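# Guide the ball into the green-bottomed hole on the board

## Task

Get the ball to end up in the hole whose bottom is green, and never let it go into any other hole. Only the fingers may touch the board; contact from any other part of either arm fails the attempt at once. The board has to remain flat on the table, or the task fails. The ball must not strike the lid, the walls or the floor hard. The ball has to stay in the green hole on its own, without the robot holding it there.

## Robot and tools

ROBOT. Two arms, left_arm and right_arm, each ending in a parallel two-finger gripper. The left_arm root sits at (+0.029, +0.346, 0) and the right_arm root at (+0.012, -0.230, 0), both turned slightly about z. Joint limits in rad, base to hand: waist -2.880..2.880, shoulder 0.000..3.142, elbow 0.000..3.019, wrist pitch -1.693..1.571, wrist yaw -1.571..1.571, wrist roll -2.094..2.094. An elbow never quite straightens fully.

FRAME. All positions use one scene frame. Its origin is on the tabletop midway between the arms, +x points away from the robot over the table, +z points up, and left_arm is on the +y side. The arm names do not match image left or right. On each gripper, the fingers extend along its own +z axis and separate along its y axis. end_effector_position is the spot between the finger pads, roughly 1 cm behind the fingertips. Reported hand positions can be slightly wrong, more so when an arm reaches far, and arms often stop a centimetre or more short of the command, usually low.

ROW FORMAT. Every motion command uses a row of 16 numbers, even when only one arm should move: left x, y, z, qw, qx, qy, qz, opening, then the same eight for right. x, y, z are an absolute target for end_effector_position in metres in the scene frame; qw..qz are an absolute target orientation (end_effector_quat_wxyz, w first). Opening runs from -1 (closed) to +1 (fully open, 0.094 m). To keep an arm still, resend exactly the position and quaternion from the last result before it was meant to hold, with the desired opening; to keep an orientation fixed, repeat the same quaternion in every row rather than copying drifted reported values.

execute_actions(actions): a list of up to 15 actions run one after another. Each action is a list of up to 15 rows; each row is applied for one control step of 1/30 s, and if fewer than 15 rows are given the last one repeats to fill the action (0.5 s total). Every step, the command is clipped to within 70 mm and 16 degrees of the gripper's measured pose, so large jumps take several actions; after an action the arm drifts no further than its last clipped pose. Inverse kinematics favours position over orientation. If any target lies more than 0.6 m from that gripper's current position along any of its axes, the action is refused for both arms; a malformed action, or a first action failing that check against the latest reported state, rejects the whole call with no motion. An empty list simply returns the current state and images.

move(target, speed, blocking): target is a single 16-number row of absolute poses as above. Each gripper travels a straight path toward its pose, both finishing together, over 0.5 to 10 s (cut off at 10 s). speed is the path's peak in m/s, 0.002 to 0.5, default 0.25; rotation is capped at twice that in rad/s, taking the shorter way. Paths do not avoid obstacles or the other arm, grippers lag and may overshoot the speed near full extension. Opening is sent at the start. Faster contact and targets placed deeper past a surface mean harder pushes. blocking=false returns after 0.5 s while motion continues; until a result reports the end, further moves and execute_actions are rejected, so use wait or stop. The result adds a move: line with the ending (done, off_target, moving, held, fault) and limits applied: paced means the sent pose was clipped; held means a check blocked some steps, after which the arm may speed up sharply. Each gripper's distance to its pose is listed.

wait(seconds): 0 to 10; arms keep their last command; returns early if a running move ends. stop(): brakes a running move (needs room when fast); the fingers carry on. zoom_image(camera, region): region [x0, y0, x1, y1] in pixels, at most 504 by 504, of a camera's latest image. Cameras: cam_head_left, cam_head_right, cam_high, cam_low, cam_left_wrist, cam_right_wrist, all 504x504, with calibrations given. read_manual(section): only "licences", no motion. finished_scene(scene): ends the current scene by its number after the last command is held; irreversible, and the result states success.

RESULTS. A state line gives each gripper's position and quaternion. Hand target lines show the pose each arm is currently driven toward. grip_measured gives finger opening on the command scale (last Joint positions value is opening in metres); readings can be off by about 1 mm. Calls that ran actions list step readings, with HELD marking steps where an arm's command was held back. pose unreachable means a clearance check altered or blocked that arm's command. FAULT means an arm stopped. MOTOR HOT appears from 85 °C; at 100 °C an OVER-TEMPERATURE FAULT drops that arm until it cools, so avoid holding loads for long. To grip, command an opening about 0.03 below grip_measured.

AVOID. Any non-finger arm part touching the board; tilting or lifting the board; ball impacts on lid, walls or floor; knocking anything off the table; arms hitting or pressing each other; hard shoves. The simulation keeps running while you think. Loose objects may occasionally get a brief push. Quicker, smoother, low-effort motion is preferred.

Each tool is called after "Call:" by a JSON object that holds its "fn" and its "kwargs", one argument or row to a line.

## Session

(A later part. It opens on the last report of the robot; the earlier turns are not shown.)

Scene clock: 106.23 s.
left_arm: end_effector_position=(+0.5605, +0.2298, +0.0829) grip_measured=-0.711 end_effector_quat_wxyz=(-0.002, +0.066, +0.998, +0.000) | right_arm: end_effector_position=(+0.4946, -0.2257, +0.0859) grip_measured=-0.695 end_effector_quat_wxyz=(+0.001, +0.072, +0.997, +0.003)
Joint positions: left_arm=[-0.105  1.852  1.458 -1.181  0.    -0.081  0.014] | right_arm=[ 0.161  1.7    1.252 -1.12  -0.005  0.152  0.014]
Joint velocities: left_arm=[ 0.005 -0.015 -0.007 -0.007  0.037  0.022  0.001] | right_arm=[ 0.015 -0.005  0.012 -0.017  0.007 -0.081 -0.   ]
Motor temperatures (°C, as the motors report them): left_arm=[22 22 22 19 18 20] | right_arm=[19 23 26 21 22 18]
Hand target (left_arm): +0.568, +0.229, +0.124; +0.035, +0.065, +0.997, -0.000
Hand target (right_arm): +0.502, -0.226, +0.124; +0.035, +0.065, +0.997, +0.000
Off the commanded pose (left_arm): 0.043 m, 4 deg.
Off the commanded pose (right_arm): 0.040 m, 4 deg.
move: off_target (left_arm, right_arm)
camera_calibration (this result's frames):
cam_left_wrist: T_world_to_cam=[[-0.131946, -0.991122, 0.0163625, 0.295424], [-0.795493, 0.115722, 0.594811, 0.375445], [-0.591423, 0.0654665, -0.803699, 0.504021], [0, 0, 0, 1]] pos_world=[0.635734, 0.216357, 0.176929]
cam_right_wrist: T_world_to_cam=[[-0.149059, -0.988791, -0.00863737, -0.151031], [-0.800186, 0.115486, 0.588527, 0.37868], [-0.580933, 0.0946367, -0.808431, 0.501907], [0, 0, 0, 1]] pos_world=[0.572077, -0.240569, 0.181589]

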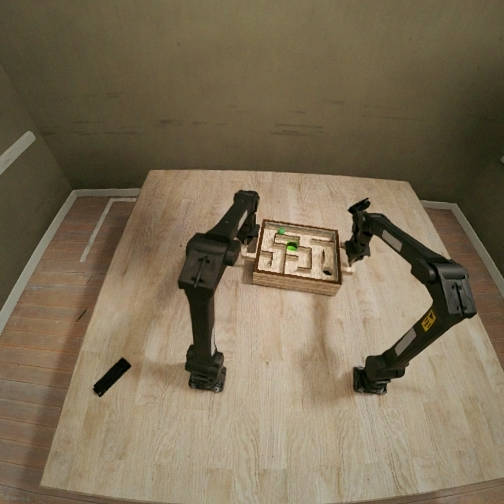

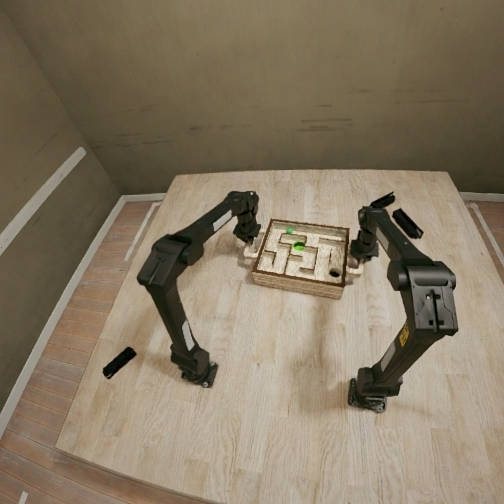

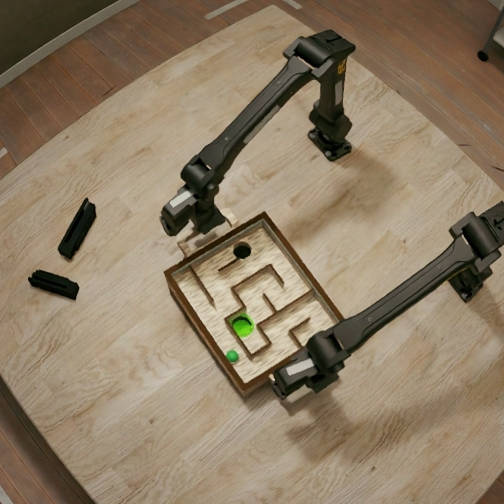

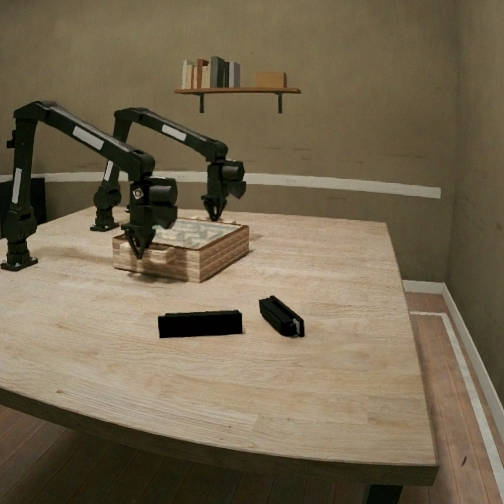

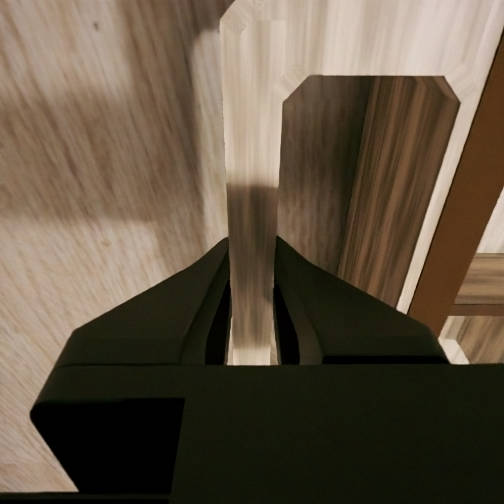

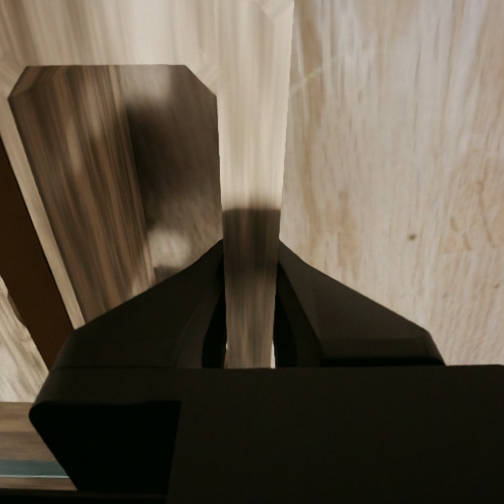

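Call:
{"fn": "move", "kwargs": {
  "target": [0.575,0.229,0.16,0.05,0.065,0.997,0,-0.8,0.511,-0.226,0.16,0.05,0.065,0.997,0,-0.8],
  "speed": 0.03
}}

Call:
{"fn": "zoom_image", "kwargs": {
  "camera": "cam_low",
  "region": [90, 170, 270, 300]
}}

Scene clock: 113.13 s.
left_arm: end_effector_position=(+0.5481, +0.2313, +0.0992) grip_measured=-0.711 end_effector_quat_wxyz=(-0.012, +0.068, +0.998, +0.001) | right_arm: end_effector_position=(+0.4819, -0.2242, +0.1031) grip_measured=-0.695 end_effector_quat_wxyz=(-0.011, +0.073, +0.997, +0.003)
Joint positions: left_arm=[-0.107  1.818  1.453 -1.23   0.002 -0.08   0.014] | right_arm=[ 0.163  1.665  1.255 -1.182 -0.008  0.158  0.014]
Joint velocities: left_arm=[-0.005 -0.024  0.002 -0.017 -0.007  0.066 -0.001] | right_arm=[-0.005 -0.005  0.007 -0.017 -0.007 -0.022 -0.001]
Motor temperatures (°C, as the motors report them): left_arm=[22 22 22 19 18 20] | right_arm=[19 23 27 21 22 18]
Hand target (left_arm): +0.572, +0.229, +0.159; +0.050, +0.065, +0.997, -0.000
Hand target (right_arm): +0.506, -0.226, +0.160; +0.050, +0.065, +0.997, +0.000
Off the commanded pose (left_arm): 0.067 m, 7 deg.
Off the commanded pose (right_arm): 0.064 m, 7 deg.
move: off_target (left_arm, right_arm)
camera_calibration (this result's frames):
cam_left_wrist: T_world_to_cam=[[-0.134234, -0.990802, 0.0170863, 0.296083], [-0.783436, 0.116666, 0.610424, 0.347283], [-0.606803, 0.0685535, -0.79189, 0.516163], [0, 0, 0, 1]] pos_world=[0.625027, 0.217459, 0.191696]
cam_right_wrist: T_world_to_cam=[[-0.152299, -0.988304, -0.00779586, -0.149721], [-0.785644, 0.116276, 0.607654, 0.349431], [-0.599641, 0.0986701, -0.794163, 0.516711], [0, 0, 0, 1]] pos_world=[0.561566, -0.239584, 0.196853]

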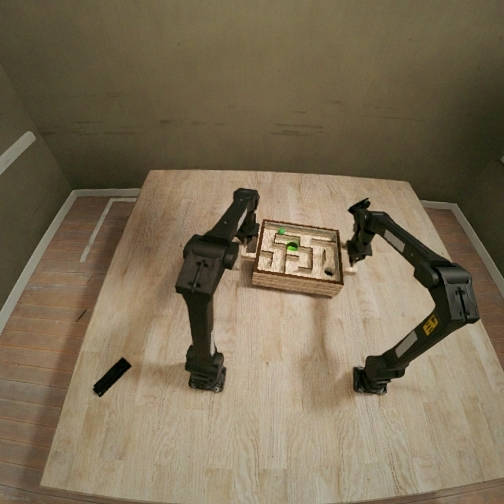

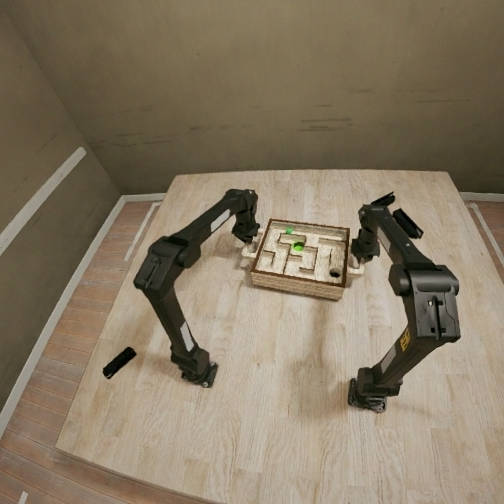

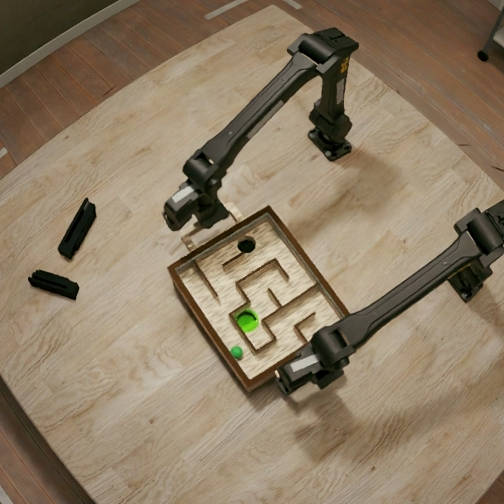

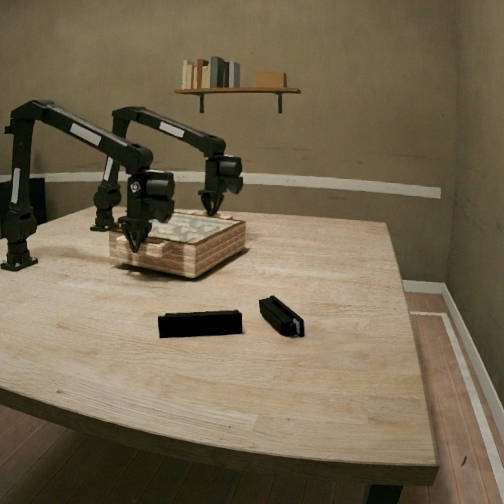

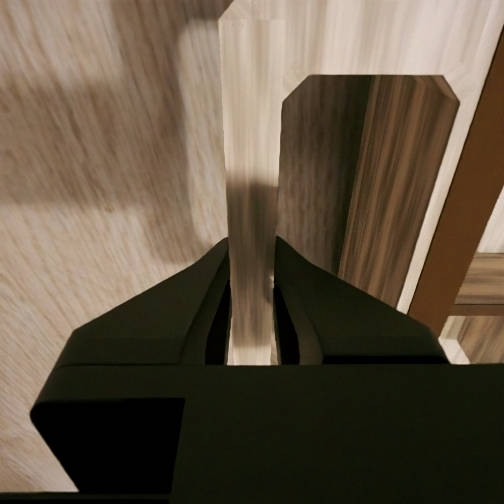

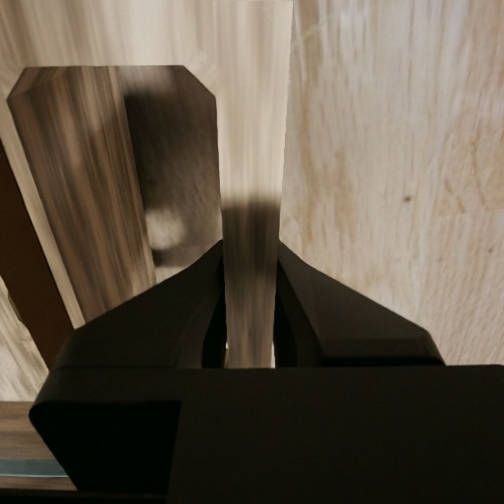

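Region (90, 170, 270, 300) of cam_low's 504x504 image, scaled by 2.800, with more detail than that image has.

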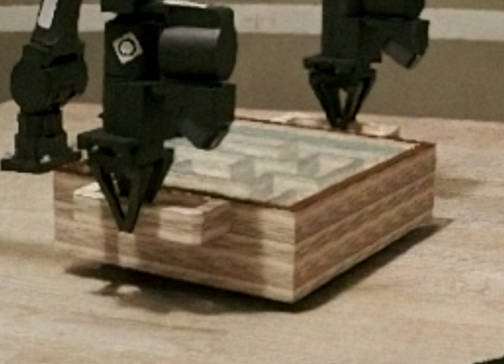

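Call:
{"fn": "move", "kwargs": {
  "target": [0.57,0.229,0.155,0.1,0.065,0.993,-0.004,-0.8,0.506,-0.226,0.155,0.1,0.065,0.993,-0.004,-0.8],
  "speed": 0.03
}}

Call:
{"fn": "zoom_image", "kwargs": {
  "camera": "cam_high",
  "region": [140, 190, 370, 420]
}}

Scene clock: 125.37 s.
left_arm: end_effector_position=(+0.5568, +0.2310, +0.1127) grip_measured=-0.711 end_effector_quat_wxyz=(+0.046, +0.066, +0.997, -0.003) | right_arm: end_effector_position=(+0.4934, -0.2248, +0.1162) grip_measured=-0.695 end_effector_quat_wxyz=(+0.049, +0.072, +0.996, -0.000)
Joint positions: left_arm=[-0.107  1.758  1.404 -1.125 -0.007 -0.082  0.014] | right_arm=[ 0.168  1.61   1.219 -1.083  0.009  0.159  0.014]
Joint velocities: left_arm=[-0.005 -0.005 -0.012 -0.002  0.007 -0.007  0.   ] | right_arm=[ 0.005 -0.005 -0.007  0.002 -0.037 -0.051 -0.   ]
Motor temperatures (°C, as the motors report them): left_arm=[22 23 24 19 18 20] | right_arm=[19 24 28 21 22 18]
Hand target (left_arm): +0.569, +0.229, +0.154; +0.100, +0.066, +0.993, -0.004
Hand target (right_arm): +0.504, -0.226, +0.155; +0.100, +0.064, +0.993, -0.004
Off the commanded pose (left_arm): 0.044 m, 6 deg.
Off the commanded pose (right_arm): 0.041 m, 6 deg.
move: off_target (left_arm, right_arm)
camera_calibration (this result's frames):
cam_left_wrist: T_world_to_cam=[[-0.13402, -0.990826, 0.017373, 0.296583], [-0.848585, 0.123799, 0.51437, 0.391376], [-0.511802, 0.0541934, -0.857392, 0.489971], [0, 0, 0, 1]] pos_world=[0.622632, 0.218857, 0.213633]
cam_right_wrist: T_world_to_cam=[[-0.148845, -0.988806, -0.0104246, -0.149993], [-0.852525, 0.122975, 0.508015, 0.396656], [-0.501046, 0.0845027, -0.861285, 0.490015], [0, 0, 0, 1]] pos_world=[0.561353, -0.2385, 0.218972]

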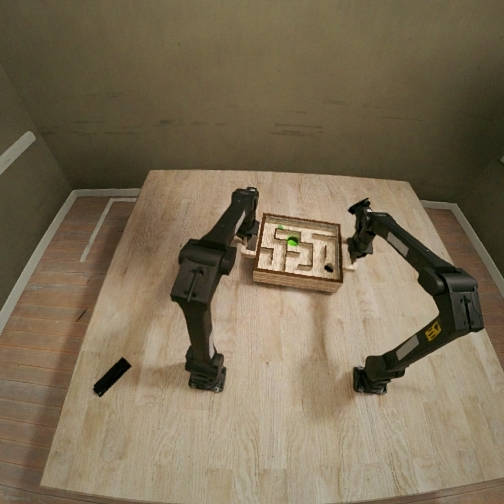

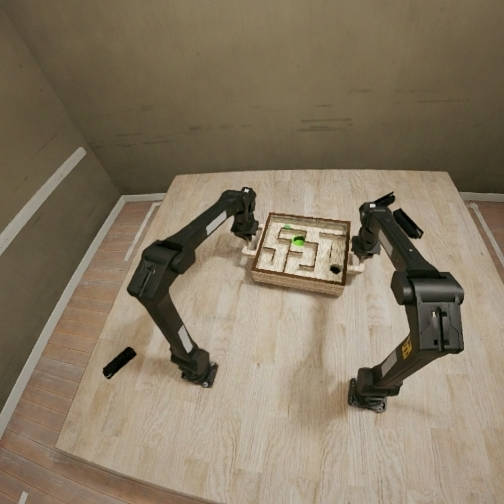

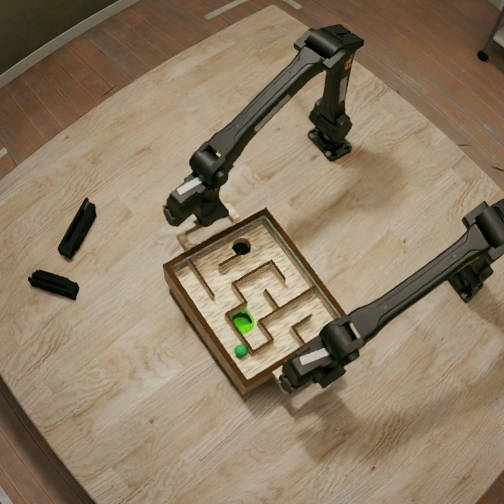

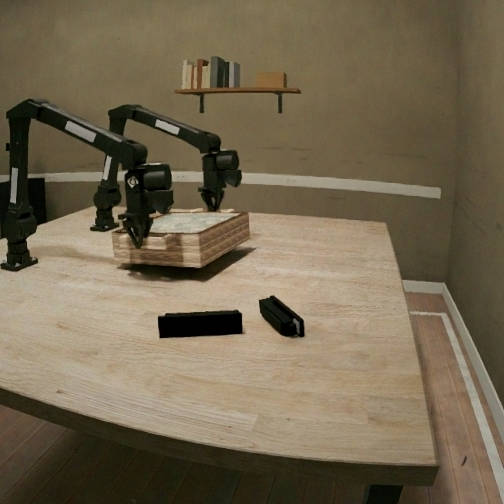

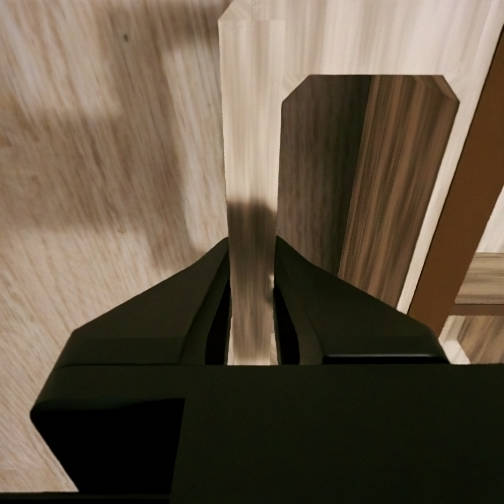

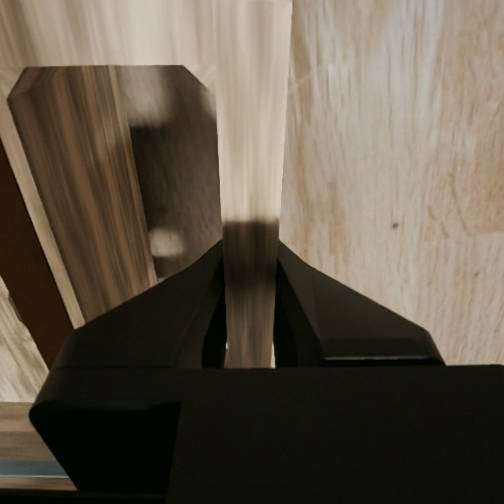

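Region (140, 190, 370, 420) of cam_high's 504x504 image, scaled by 2.191, with more detail than that image has.

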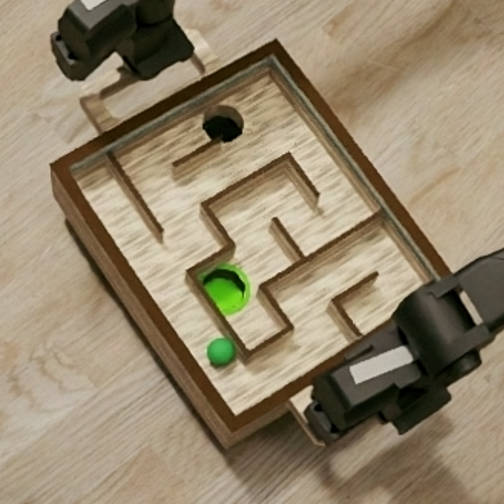

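Call:
{"fn": "execute_actions", "kwargs": {
  "actions": [
    [[0.57,0.229,0.168,0.1,0.065,0.993,0.02,-0.8,0.506,-0.226,0.142,0.1,0.065,0.993,0.02,-0.8]],
    [[0.57,0.229,0.168,0.1,0.065,0.993,0.02,-0.8,0.506,-0.226,0.142,0.1,0.065,0.993,0.02,-0.8]],
    [[0.57,0.229,0.155,0.1,0.065,0.993,-0.004,-0.8,0.506,-0.226,0.155,0.1,0.065,0.993,-0.004,-0.8]],
    [[0.57,0.229,0.155,0.1,0.065,0.993,-0.004,-0.8,0.506,-0.226,0.155,0.1,0.065,0.993,-0.004,-0.8]]
  ]
}}

Call:
{"fn": "zoom_image", "kwargs": {
  "camera": "cam_high",
  "region": [140, 190, 370, 420]
}}

Scene clock: 142.27 s.
left_arm: end_effector_position=(+0.5533, +0.2286, +0.1172) grip_measured=-0.711 end_effector_quat_wxyz=(+0.050, +0.068, +0.996, +0.003) | right_arm: end_effector_position=(+0.4887, -0.2263, +0.1119) grip_measured=-0.696 end_effector_quat_wxyz=(+0.055, +0.074, +0.996, +0.003)
Joint positions: left_arm=[-0.117  1.744  1.396 -1.126 -0.022 -0.088  0.014] | right_arm=[ 0.163  1.596  1.189 -1.055  0.004  0.159  0.014]
Joint velocities: left_arm=[-0.005 -0.005  0.007  0.022 -0.037  0.022 -0.   ] | right_arm=[-0.005  0.015 -0.007  0.007 -0.037 -0.037  0.   ]
Motor temperatures (°C, as the motors report them): left_arm=[22 23 23 19 18 20] | right_arm=[19 24 28 21 22 18]
Hand target (left_arm): +0.569, +0.229, +0.155; +0.100, +0.065, +0.993, -0.004
Hand target (right_arm): +0.503, -0.226, +0.155; +0.100, +0.065, +0.993, -0.004
Off the commanded pose (left_arm): 0.041 m, 6 deg.
Off the commanded pose (right_arm): 0.046 m, 5 deg.
Step readings (end_effector_position; steps 1 to 15: 1st action; 16 to 30: 2nd action; 31 to 45: 3rd action; 46 to 60: 4th action):
0: left_arm (+0.5568, +0.2310, +0.1127) | right_arm (+0.4934, -0.2248, +0.1162)
1: left_arm (+0.5570, +0.2325, +0.1129) | right_arm (+0.4935, -0.2230, +0.1151)
2: left_arm (+0.5572, +0.2340, +0.1134) | right_arm (+0.4941, -0.2216, +0.1138)
4: left_arm (+0.5569, +0.2339, +0.1168) | right_arm (+0.4923, -0.2209, +0.1090)
8: left_arm (+0.5547, +0.2332, +0.1200) | right_arm (+0.4903, -0.2214, +0.1063)
15: left_arm (+0.5548, +0.2332, +0.1200) | right_arm (+0.4909, -0.2213, +0.1063)
16: left_arm (+0.5548, +0.2332, +0.1200) | right_arm (+0.4909, -0.2213, +0.1063)
17: left_arm (+0.5548, +0.2332, +0.1200) | right_arm (+0.4909, -0.2213, +0.1063)
19: left_arm (+0.5548, +0.2332, +0.1200) | right_arm (+0.4909, -0.2213, +0.1063)
23: left_arm (+0.5548, +0.2332, +0.1200) | right_arm (+0.4909, -0.2213, +0.1063)
30: left_arm (+0.5548, +0.2332, +0.1200) | right_arm (+0.4909, -0.2213, +0.1063)
31: left_arm (+0.5544, +0.2313, +0.1199) | right_arm (+0.4907, -0.2232, +0.1063)
32: left_arm (+0.5542, +0.2299, +0.1196) | right_arm (+0.4903, -0.2247, +0.1064)
34: left_arm (+0.5535, +0.2293, +0.1179) | right_arm (+0.4897, -0.2256, +0.1086)
38: left_arm (+0.5531, +0.2287, +0.1172) | right_arm (+0.4887, -0.2263, +0.1117)
45: left_arm (+0.5533, +0.2286, +0.1172) | right_arm (+0.4887, -0.2263, +0.1119)
46: left_arm (+0.5533, +0.2286, +0.1172) | right_arm (+0.4887, -0.2263, +0.1119)
47: left_arm (+0.5533, +0.2286, +0.1172) | right_arm (+0.4887, -0.2263, +0.1119)
49: left_arm (+0.5533, +0.2286, +0.1172) | right_arm (+0.4887, -0.2263, +0.1119)
53: left_arm (+0.5533, +0.2286, +0.1172) | right_arm (+0.4887, -0.2263, +0.1119)
60: end_effector_position above
camera_calibration (this result's frames):
cam_left_wrist: T_world_to_cam=[[-0.136827, -0.990591, 0.00293065, 0.296893], [-0.852639, 0.119277, 0.508704, 0.390344], [-0.504267, 0.0671059, -0.860936, 0.485502], [0, 0, 0, 1]] pos_world=[0.618268, 0.21496, 0.218547]
cam_right_wrist: T_world_to_cam=[[-0.151999, -0.988239, -0.0167109, -0.149823], [-0.857841, 0.123507, 0.498854, 0.398709], [-0.490924, 0.0901604, -0.866525, 0.481022], [0, 0, 0, 1]] pos_world=[0.555401, -0.240673, 0.215416]

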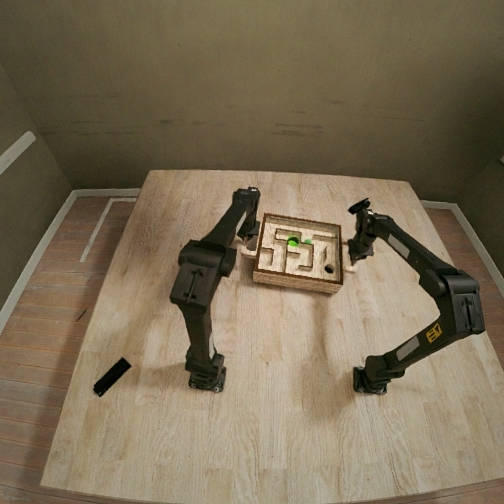

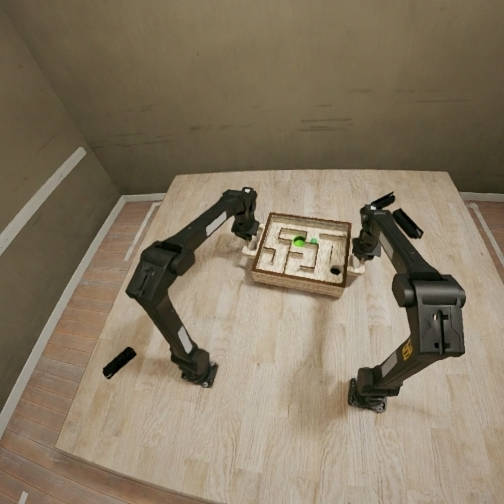

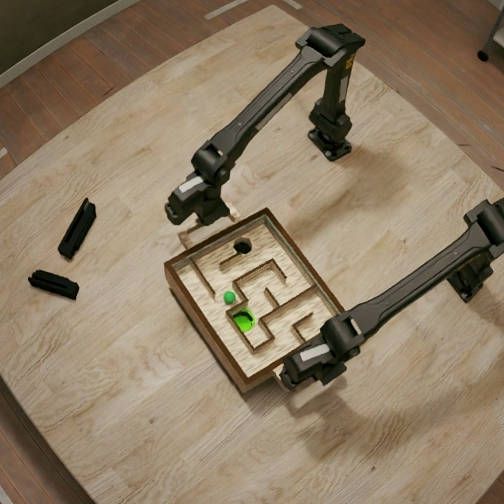

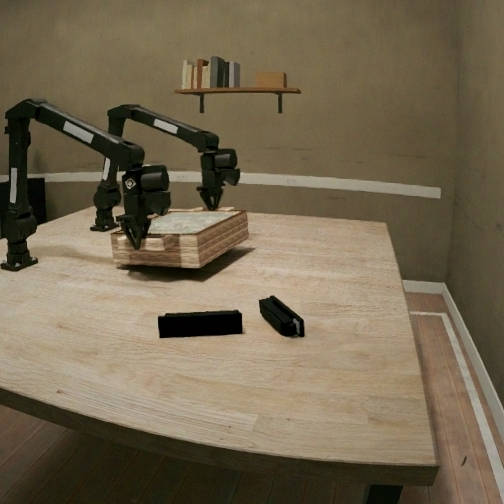

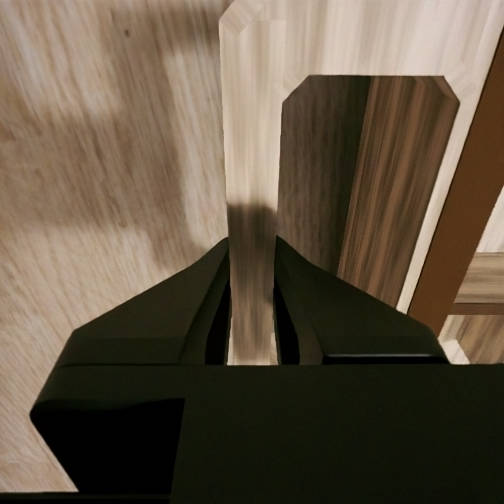

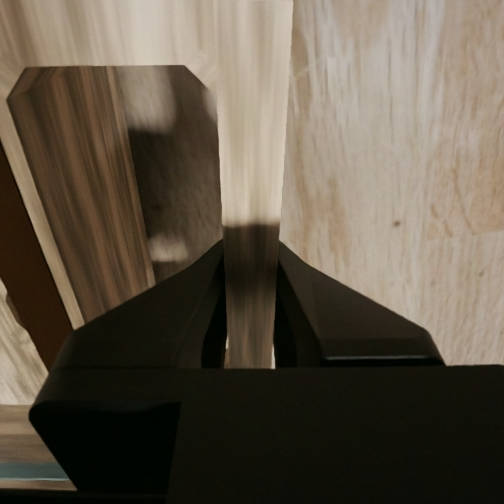

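Region (140, 190, 370, 420) of cam_high's 504x504 image, scaled by 2.191, with more detail than that image has.

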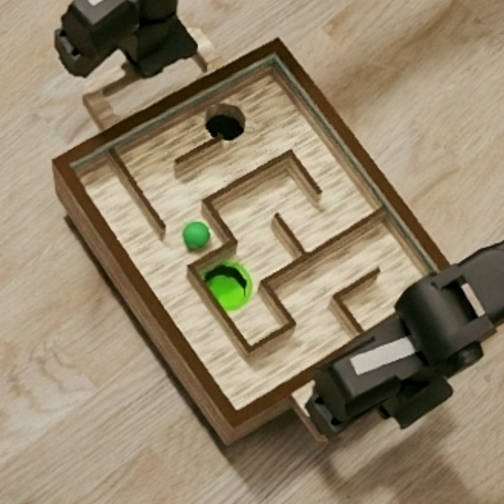

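Call:
{"fn": "execute_actions", "kwargs": {
  "actions": [
    [[0.57,0.229,0.146,0.1,0.065,0.993,-0.015,-0.8,0.506,-0.226,0.164,0.1,0.065,0.993,-0.015,-0.8]]
  ]
}}

Call:
{"fn": "zoom_image", "kwargs": {
  "camera": "cam_high",
  "region": [140, 190, 370, 420]
}}

Scene clock: 146.13 s.
left_arm: end_effector_position=(+0.5504, +0.2264, +0.1100) grip_measured=-0.711 end_effector_quat_wxyz=(+0.049, +0.070, +0.996, -0.008) | right_arm: end_effector_position=(+0.4833, -0.2283, +0.1150) grip_measured=-0.696 end_effector_quat_wxyz=(+0.048, +0.075, +0.996, -0.009)
Joint positions: left_arm=[-0.115  1.744  1.376 -1.104  0.001 -0.084  0.014] | right_arm=[ 0.167  1.588  1.189 -1.078  0.027  0.165  0.014]
Joint velocities: left_arm=[-0.015  0.005 -0.007 -0.002 -0.022  0.022  0.   ] | right_arm=[-0.015  0.005 -0.012  0.002 -0.051 -0.125  0.001]
Motor temperatures (°C, as the motors report them): left_arm=[22 23 23 19 18 20] | right_arm=[19 24 28 21 22 18]
Hand target (left_arm): +0.569, +0.229, +0.146; +0.100, +0.066, +0.993, -0.015
Hand target (right_arm): +0.502, -0.226, +0.164; +0.100, +0.065, +0.993, -0.015
Off the commanded pose (left_arm): 0.041 m, 6 deg.
Off the commanded pose (right_arm): 0.054 m, 6 deg.
Step readings (end_effector_position):
0: left_arm (+0.5533, +0.2286, +0.1172) | right_arm (+0.4886, -0.2263, +0.1119)
1: left_arm (+0.5534, +0.2277, +0.1166) | right_arm (+0.4879, -0.2270, +0.1118)
2: left_arm (+0.5539, +0.2270, +0.1156) | right_arm (+0.4868, -0.2276, +0.1121)
4: left_arm (+0.5522, +0.2264, +0.1122) | right_arm (+0.4852, -0.2283, +0.1137)
8: left_arm (+0.5502, +0.2266, +0.1099) | right_arm (+0.4833, -0.2283, +0.1150)
15: end_effector_position above
camera_calibration (this result's frames):
cam_left_wrist: T_world_to_cam=[[-0.141279, -0.989637, 0.0256802, 0.294087], [-0.850218, 0.134582, 0.508937, 0.387003], [-0.507119, 0.0500681, -0.860421, 0.48333], [0, 0, 0, 1]] pos_world=[0.615691, 0.214756, 0.211354]
cam_right_wrist: T_world_to_cam=[[-0.156591, -0.987635, 0.00749635, -0.152999], [-0.850141, 0.138647, 0.507973, 0.391508], [-0.502732, 0.0731711, -0.86134, 0.482525], [0, 0, 0, 1]] pos_world=[0.55146, -0.240696, 0.21789]

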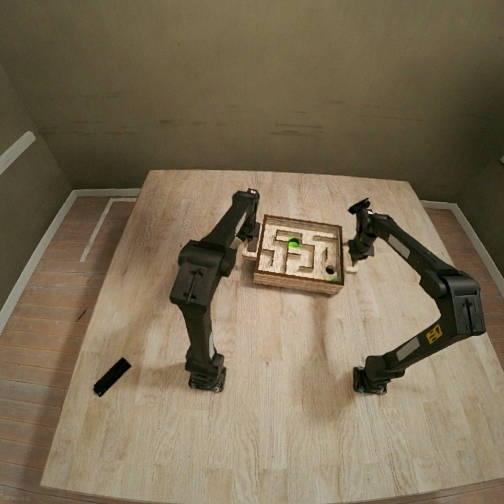

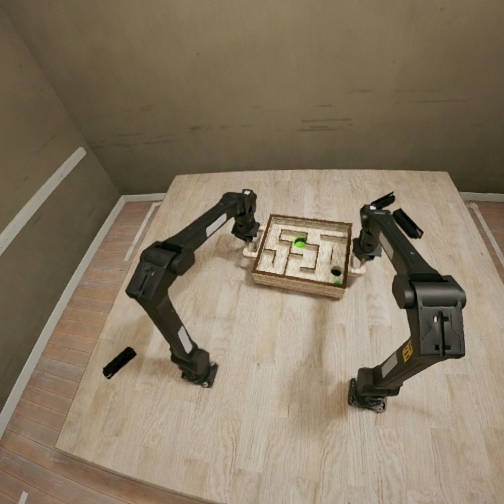

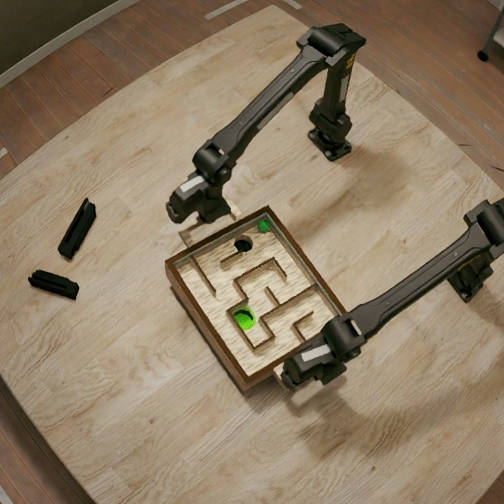

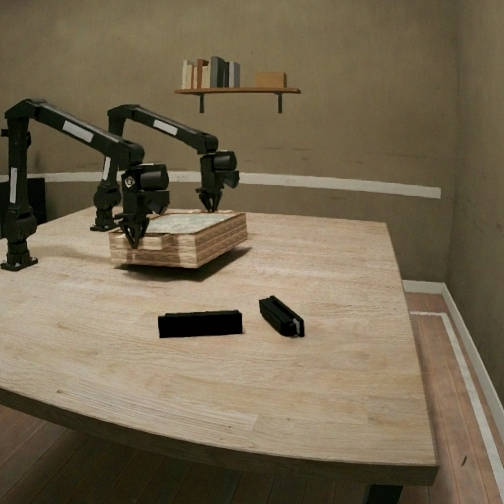

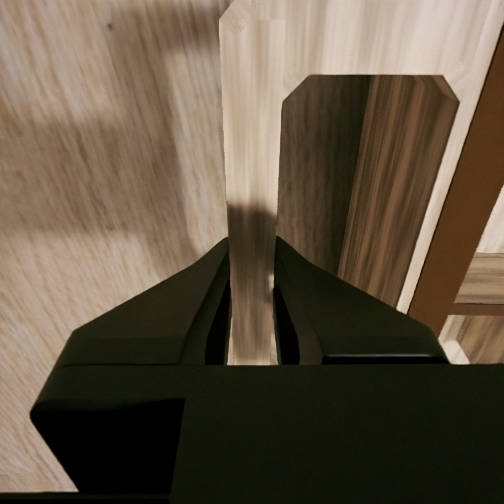

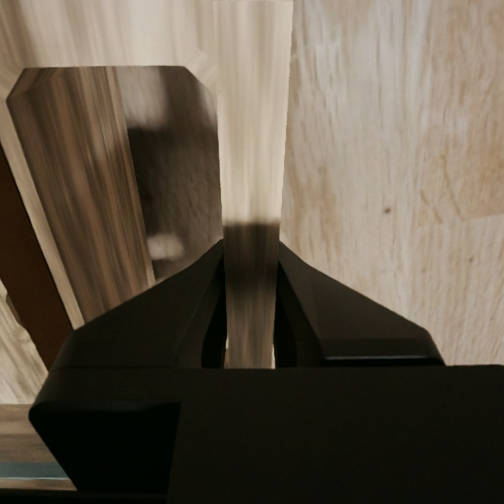

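Region (140, 190, 370, 420) of cam_high's 504x504 image, scaled by 2.191, with more detail than that image has.

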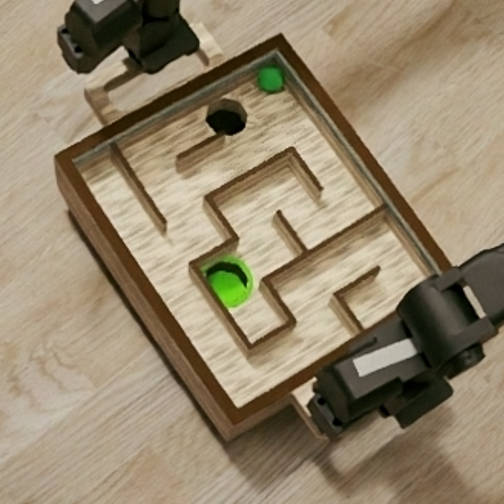

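Call:
{"fn": "move", "kwargs": {
  "target": [0.57,0.229,0.14,0.1,0.065,0.993,-0.025,-0.8,0.506,-0.226,0.17,0.1,0.065,0.993,-0.025,-0.8],
  "speed": 0.02
}}

Call:
{"fn": "zoom_image", "kwargs": {
  "camera": "cam_high",
  "region": [140, 190, 370, 420]
}}

Scene clock: 153.17 s.
left_arm: end_effector_position=(+0.5467, +0.2256, +0.0952) grip_measured=-0.711 end_effector_quat_wxyz=(+0.040, +0.070, +0.997, -0.019) | right_arm: end_effector_position=(+0.4780, -0.2291, +0.1132) grip_measured=-0.696 end_effector_quat_wxyz=(+0.040, +0.076, +0.996, -0.021)
Joint positions: left_arm=[-0.11   1.758  1.355 -1.084  0.026 -0.079  0.014] | right_arm=[ 0.174  1.588  1.184 -1.092  0.05   0.173  0.014]
Joint velocities: left_arm=[-0.005 -0.005 -0.002  0.012 -0.037 -0.022 -0.   ] | right_arm=[ 0.015 -0.005  0.002  0.007 -0.007  0.051 -0.001]
Motor temperatures (°C, as the motors report them): left_arm=[22 23 23 19 18 20] | right_arm=[19 24 29 21 22 18]
Hand target (left_arm): +0.568, +0.229, +0.140; +0.100, +0.065, +0.993, -0.025
Hand target (right_arm): +0.501, -0.226, +0.170; +0.100, +0.065, +0.993, -0.025
Off the commanded pose (left_arm): 0.051 m, 7 deg.
Off the commanded pose (right_arm): 0.063 m, 7 deg.
move: off_target (left_arm, right_arm)
camera_calibration (this result's frames):
cam_left_wrist: T_world_to_cam=[[-0.142765, -0.988559, 0.0486667, 0.291512], [-0.839704, 0.147003, 0.522768, 0.381564], [-0.523942, 0.0337672, -0.851084, 0.480721], [0, 0, 0, 1]] pos_world=[0.613888, 0.215853, 0.195478]
cam_right_wrist: T_world_to_cam=[[-0.159252, -0.986702, 0.0325117, -0.155973], [-0.840462, 0.152779, 0.519886, 0.385257], [-0.51794, 0.0554682, -0.853617, 0.480666], [0, 0, 0, 1]] pos_world=[0.547911, -0.23942, 0.215086]

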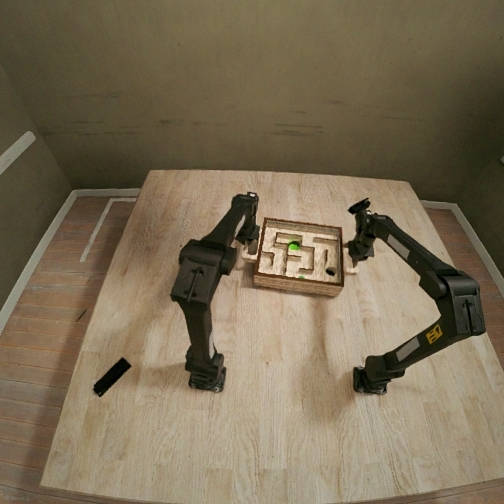

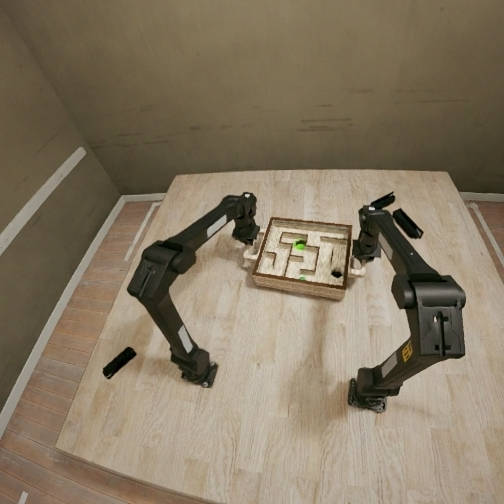

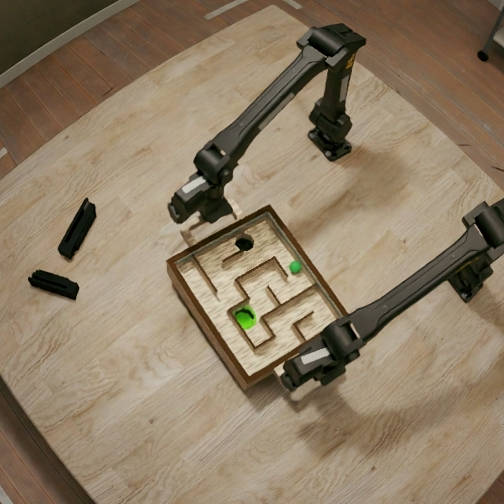

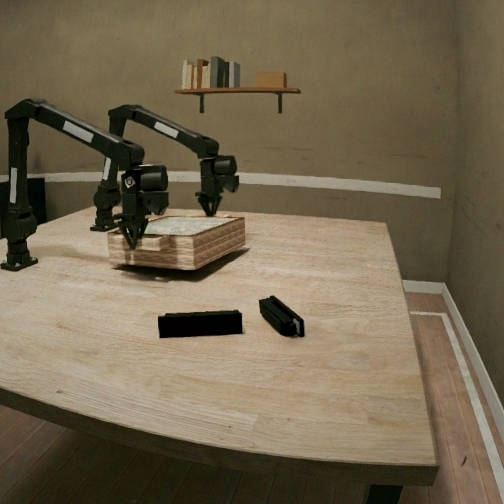

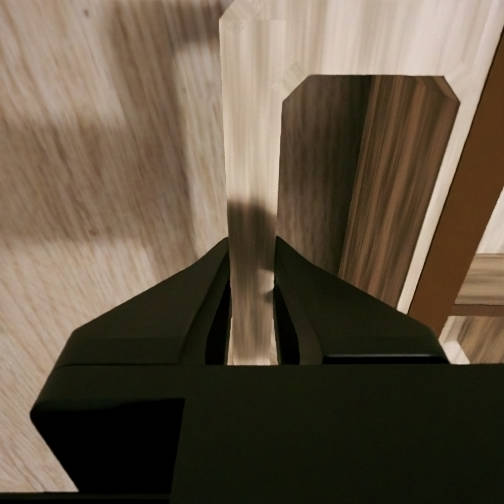

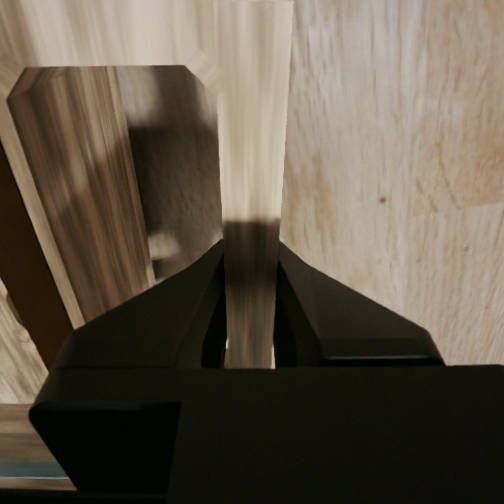

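Region (140, 190, 370, 420) of cam_high's 504x504 image, scaled by 2.191, with more detail than that image has.

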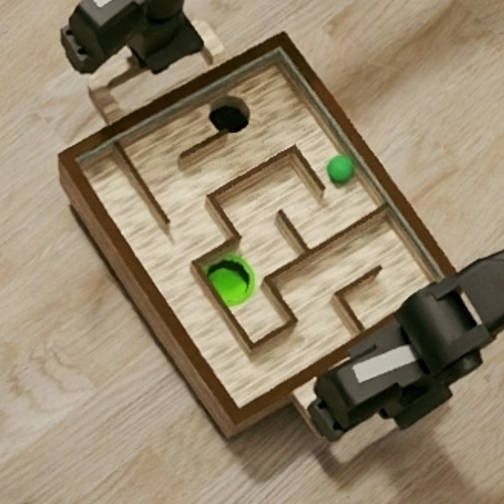

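Call:
{"fn": "move", "kwargs": {
  "target": [0.57,0.229,0.155,0.045,0.065,0.997,-0.025,-0.8,0.503,-0.226,0.178,0.045,0.065,0.997,-0.025,-0.8],
  "speed": 0.02
}}

Call:
{"fn": "zoom_image", "kwargs": {
  "camera": "cam_high",
  "region": [140, 190, 370, 420]
}}

Scene clock: 162.13 s.
left_arm: end_effector_position=(+0.5396, +0.2264, +0.1108) grip_measured=-0.711 end_effector_quat_wxyz=(-0.002, +0.068, +0.997, -0.022) | right_arm: end_effector_position=(+0.4727, -0.2285, +0.1397) grip_measured=-0.696 end_effector_quat_wxyz=(+0.002, +0.075, +0.997, -0.024)
Joint positions: left_arm=[-0.105  1.774  1.423 -1.218  0.045 -0.077  0.014] | right_arm=[ 0.175  1.596  1.27  -1.247  0.048  0.174  0.014]
Joint velocities: left_arm=[-0.005 -0.015  0.012  0.012  0.007  0.081 -0.001] | right_arm=[-0.015 -0.005 -0.017 -0.002  0.007 -0.007  0.001]
Motor temperatures (°C, as the motors report them): left_arm=[22 23 24 19 18 20] | right_arm=[19 24 30 21 23 18]
Hand target (left_arm): +0.568, +0.230, +0.155; +0.046, +0.065, +0.997, -0.025
Hand target (right_arm): +0.498, -0.226, +0.179; +0.046, +0.065, +0.997, -0.025
Off the commanded pose (left_arm): 0.054 m, 5 deg.
Off the commanded pose (right_arm): 0.049 m, 5 deg.
move: off_target (left_arm, right_arm)
camera_calibration (this result's frames):
cam_left_wrist: T_world_to_cam=[[-0.13557, -0.988841, 0.0617515, 0.285272], [-0.793367, 0.145681, 0.591056, 0.335075], [-0.593456, 0.031138, -0.804264, 0.523222], [0, 0, 0, 1]] pos_world=[0.615021, 0.216983, 0.205144]
cam_right_wrist: T_world_to_cam=[[-0.15659, -0.986679, 0.0441, -0.159932], [-0.797911, 0.152695, 0.583114, 0.337982], [-0.58208, 0.0561222, -0.811192, 0.524999], [0, 0, 0, 1]] pos_world=[0.550227, -0.238874, 0.235846]

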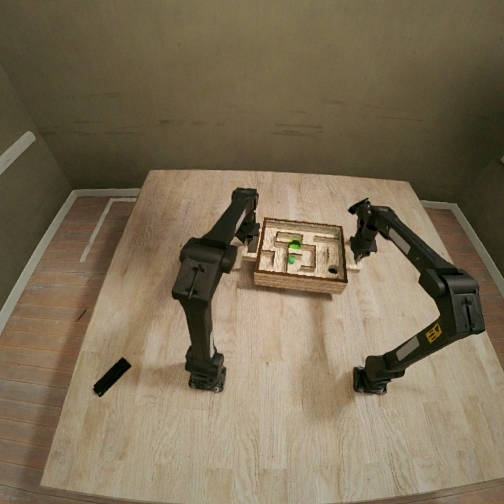

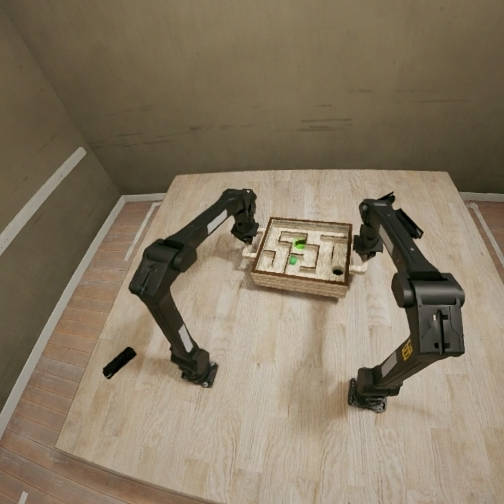

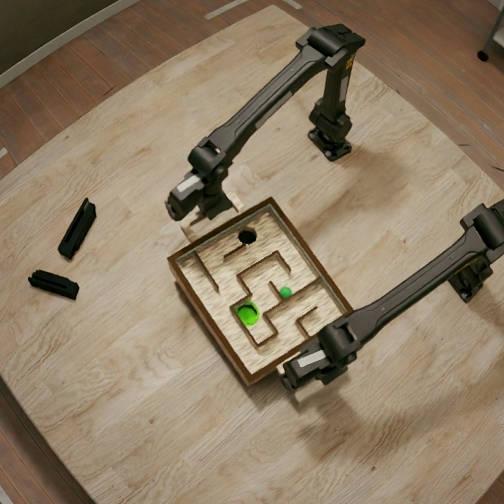

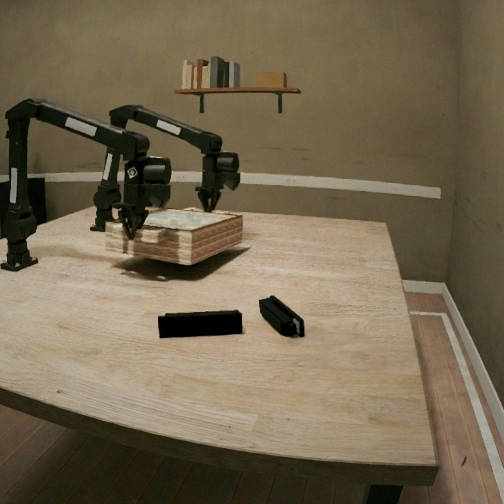

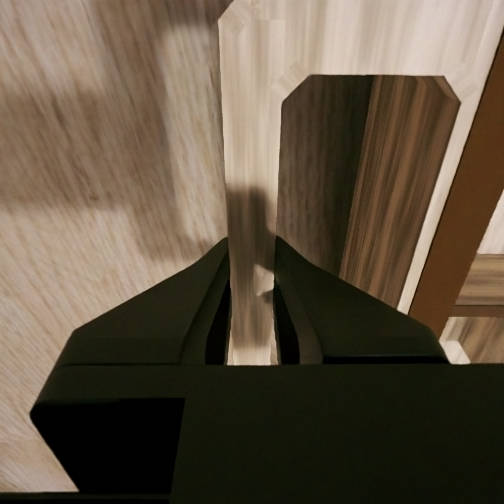

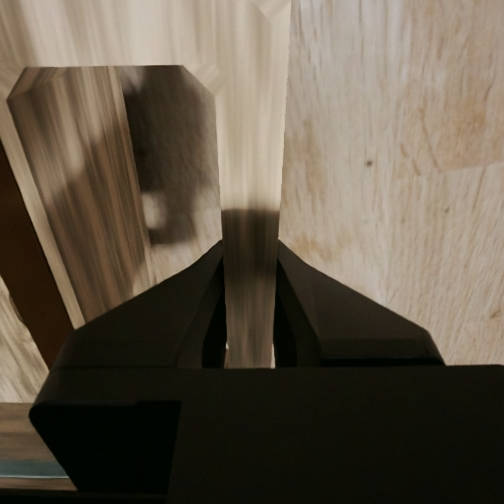

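Region (140, 190, 370, 420) of cam_high's 504x504 image, scaled by 2.191, with more detail than that image has.

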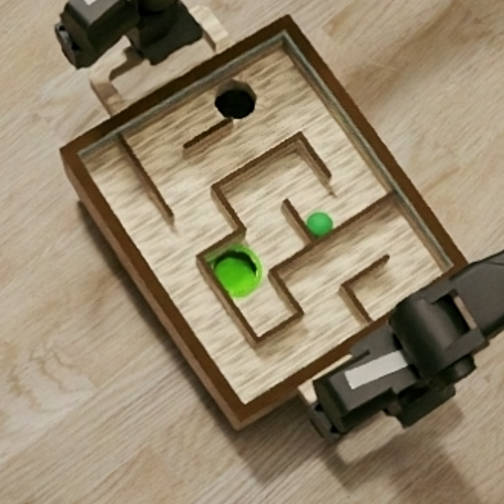

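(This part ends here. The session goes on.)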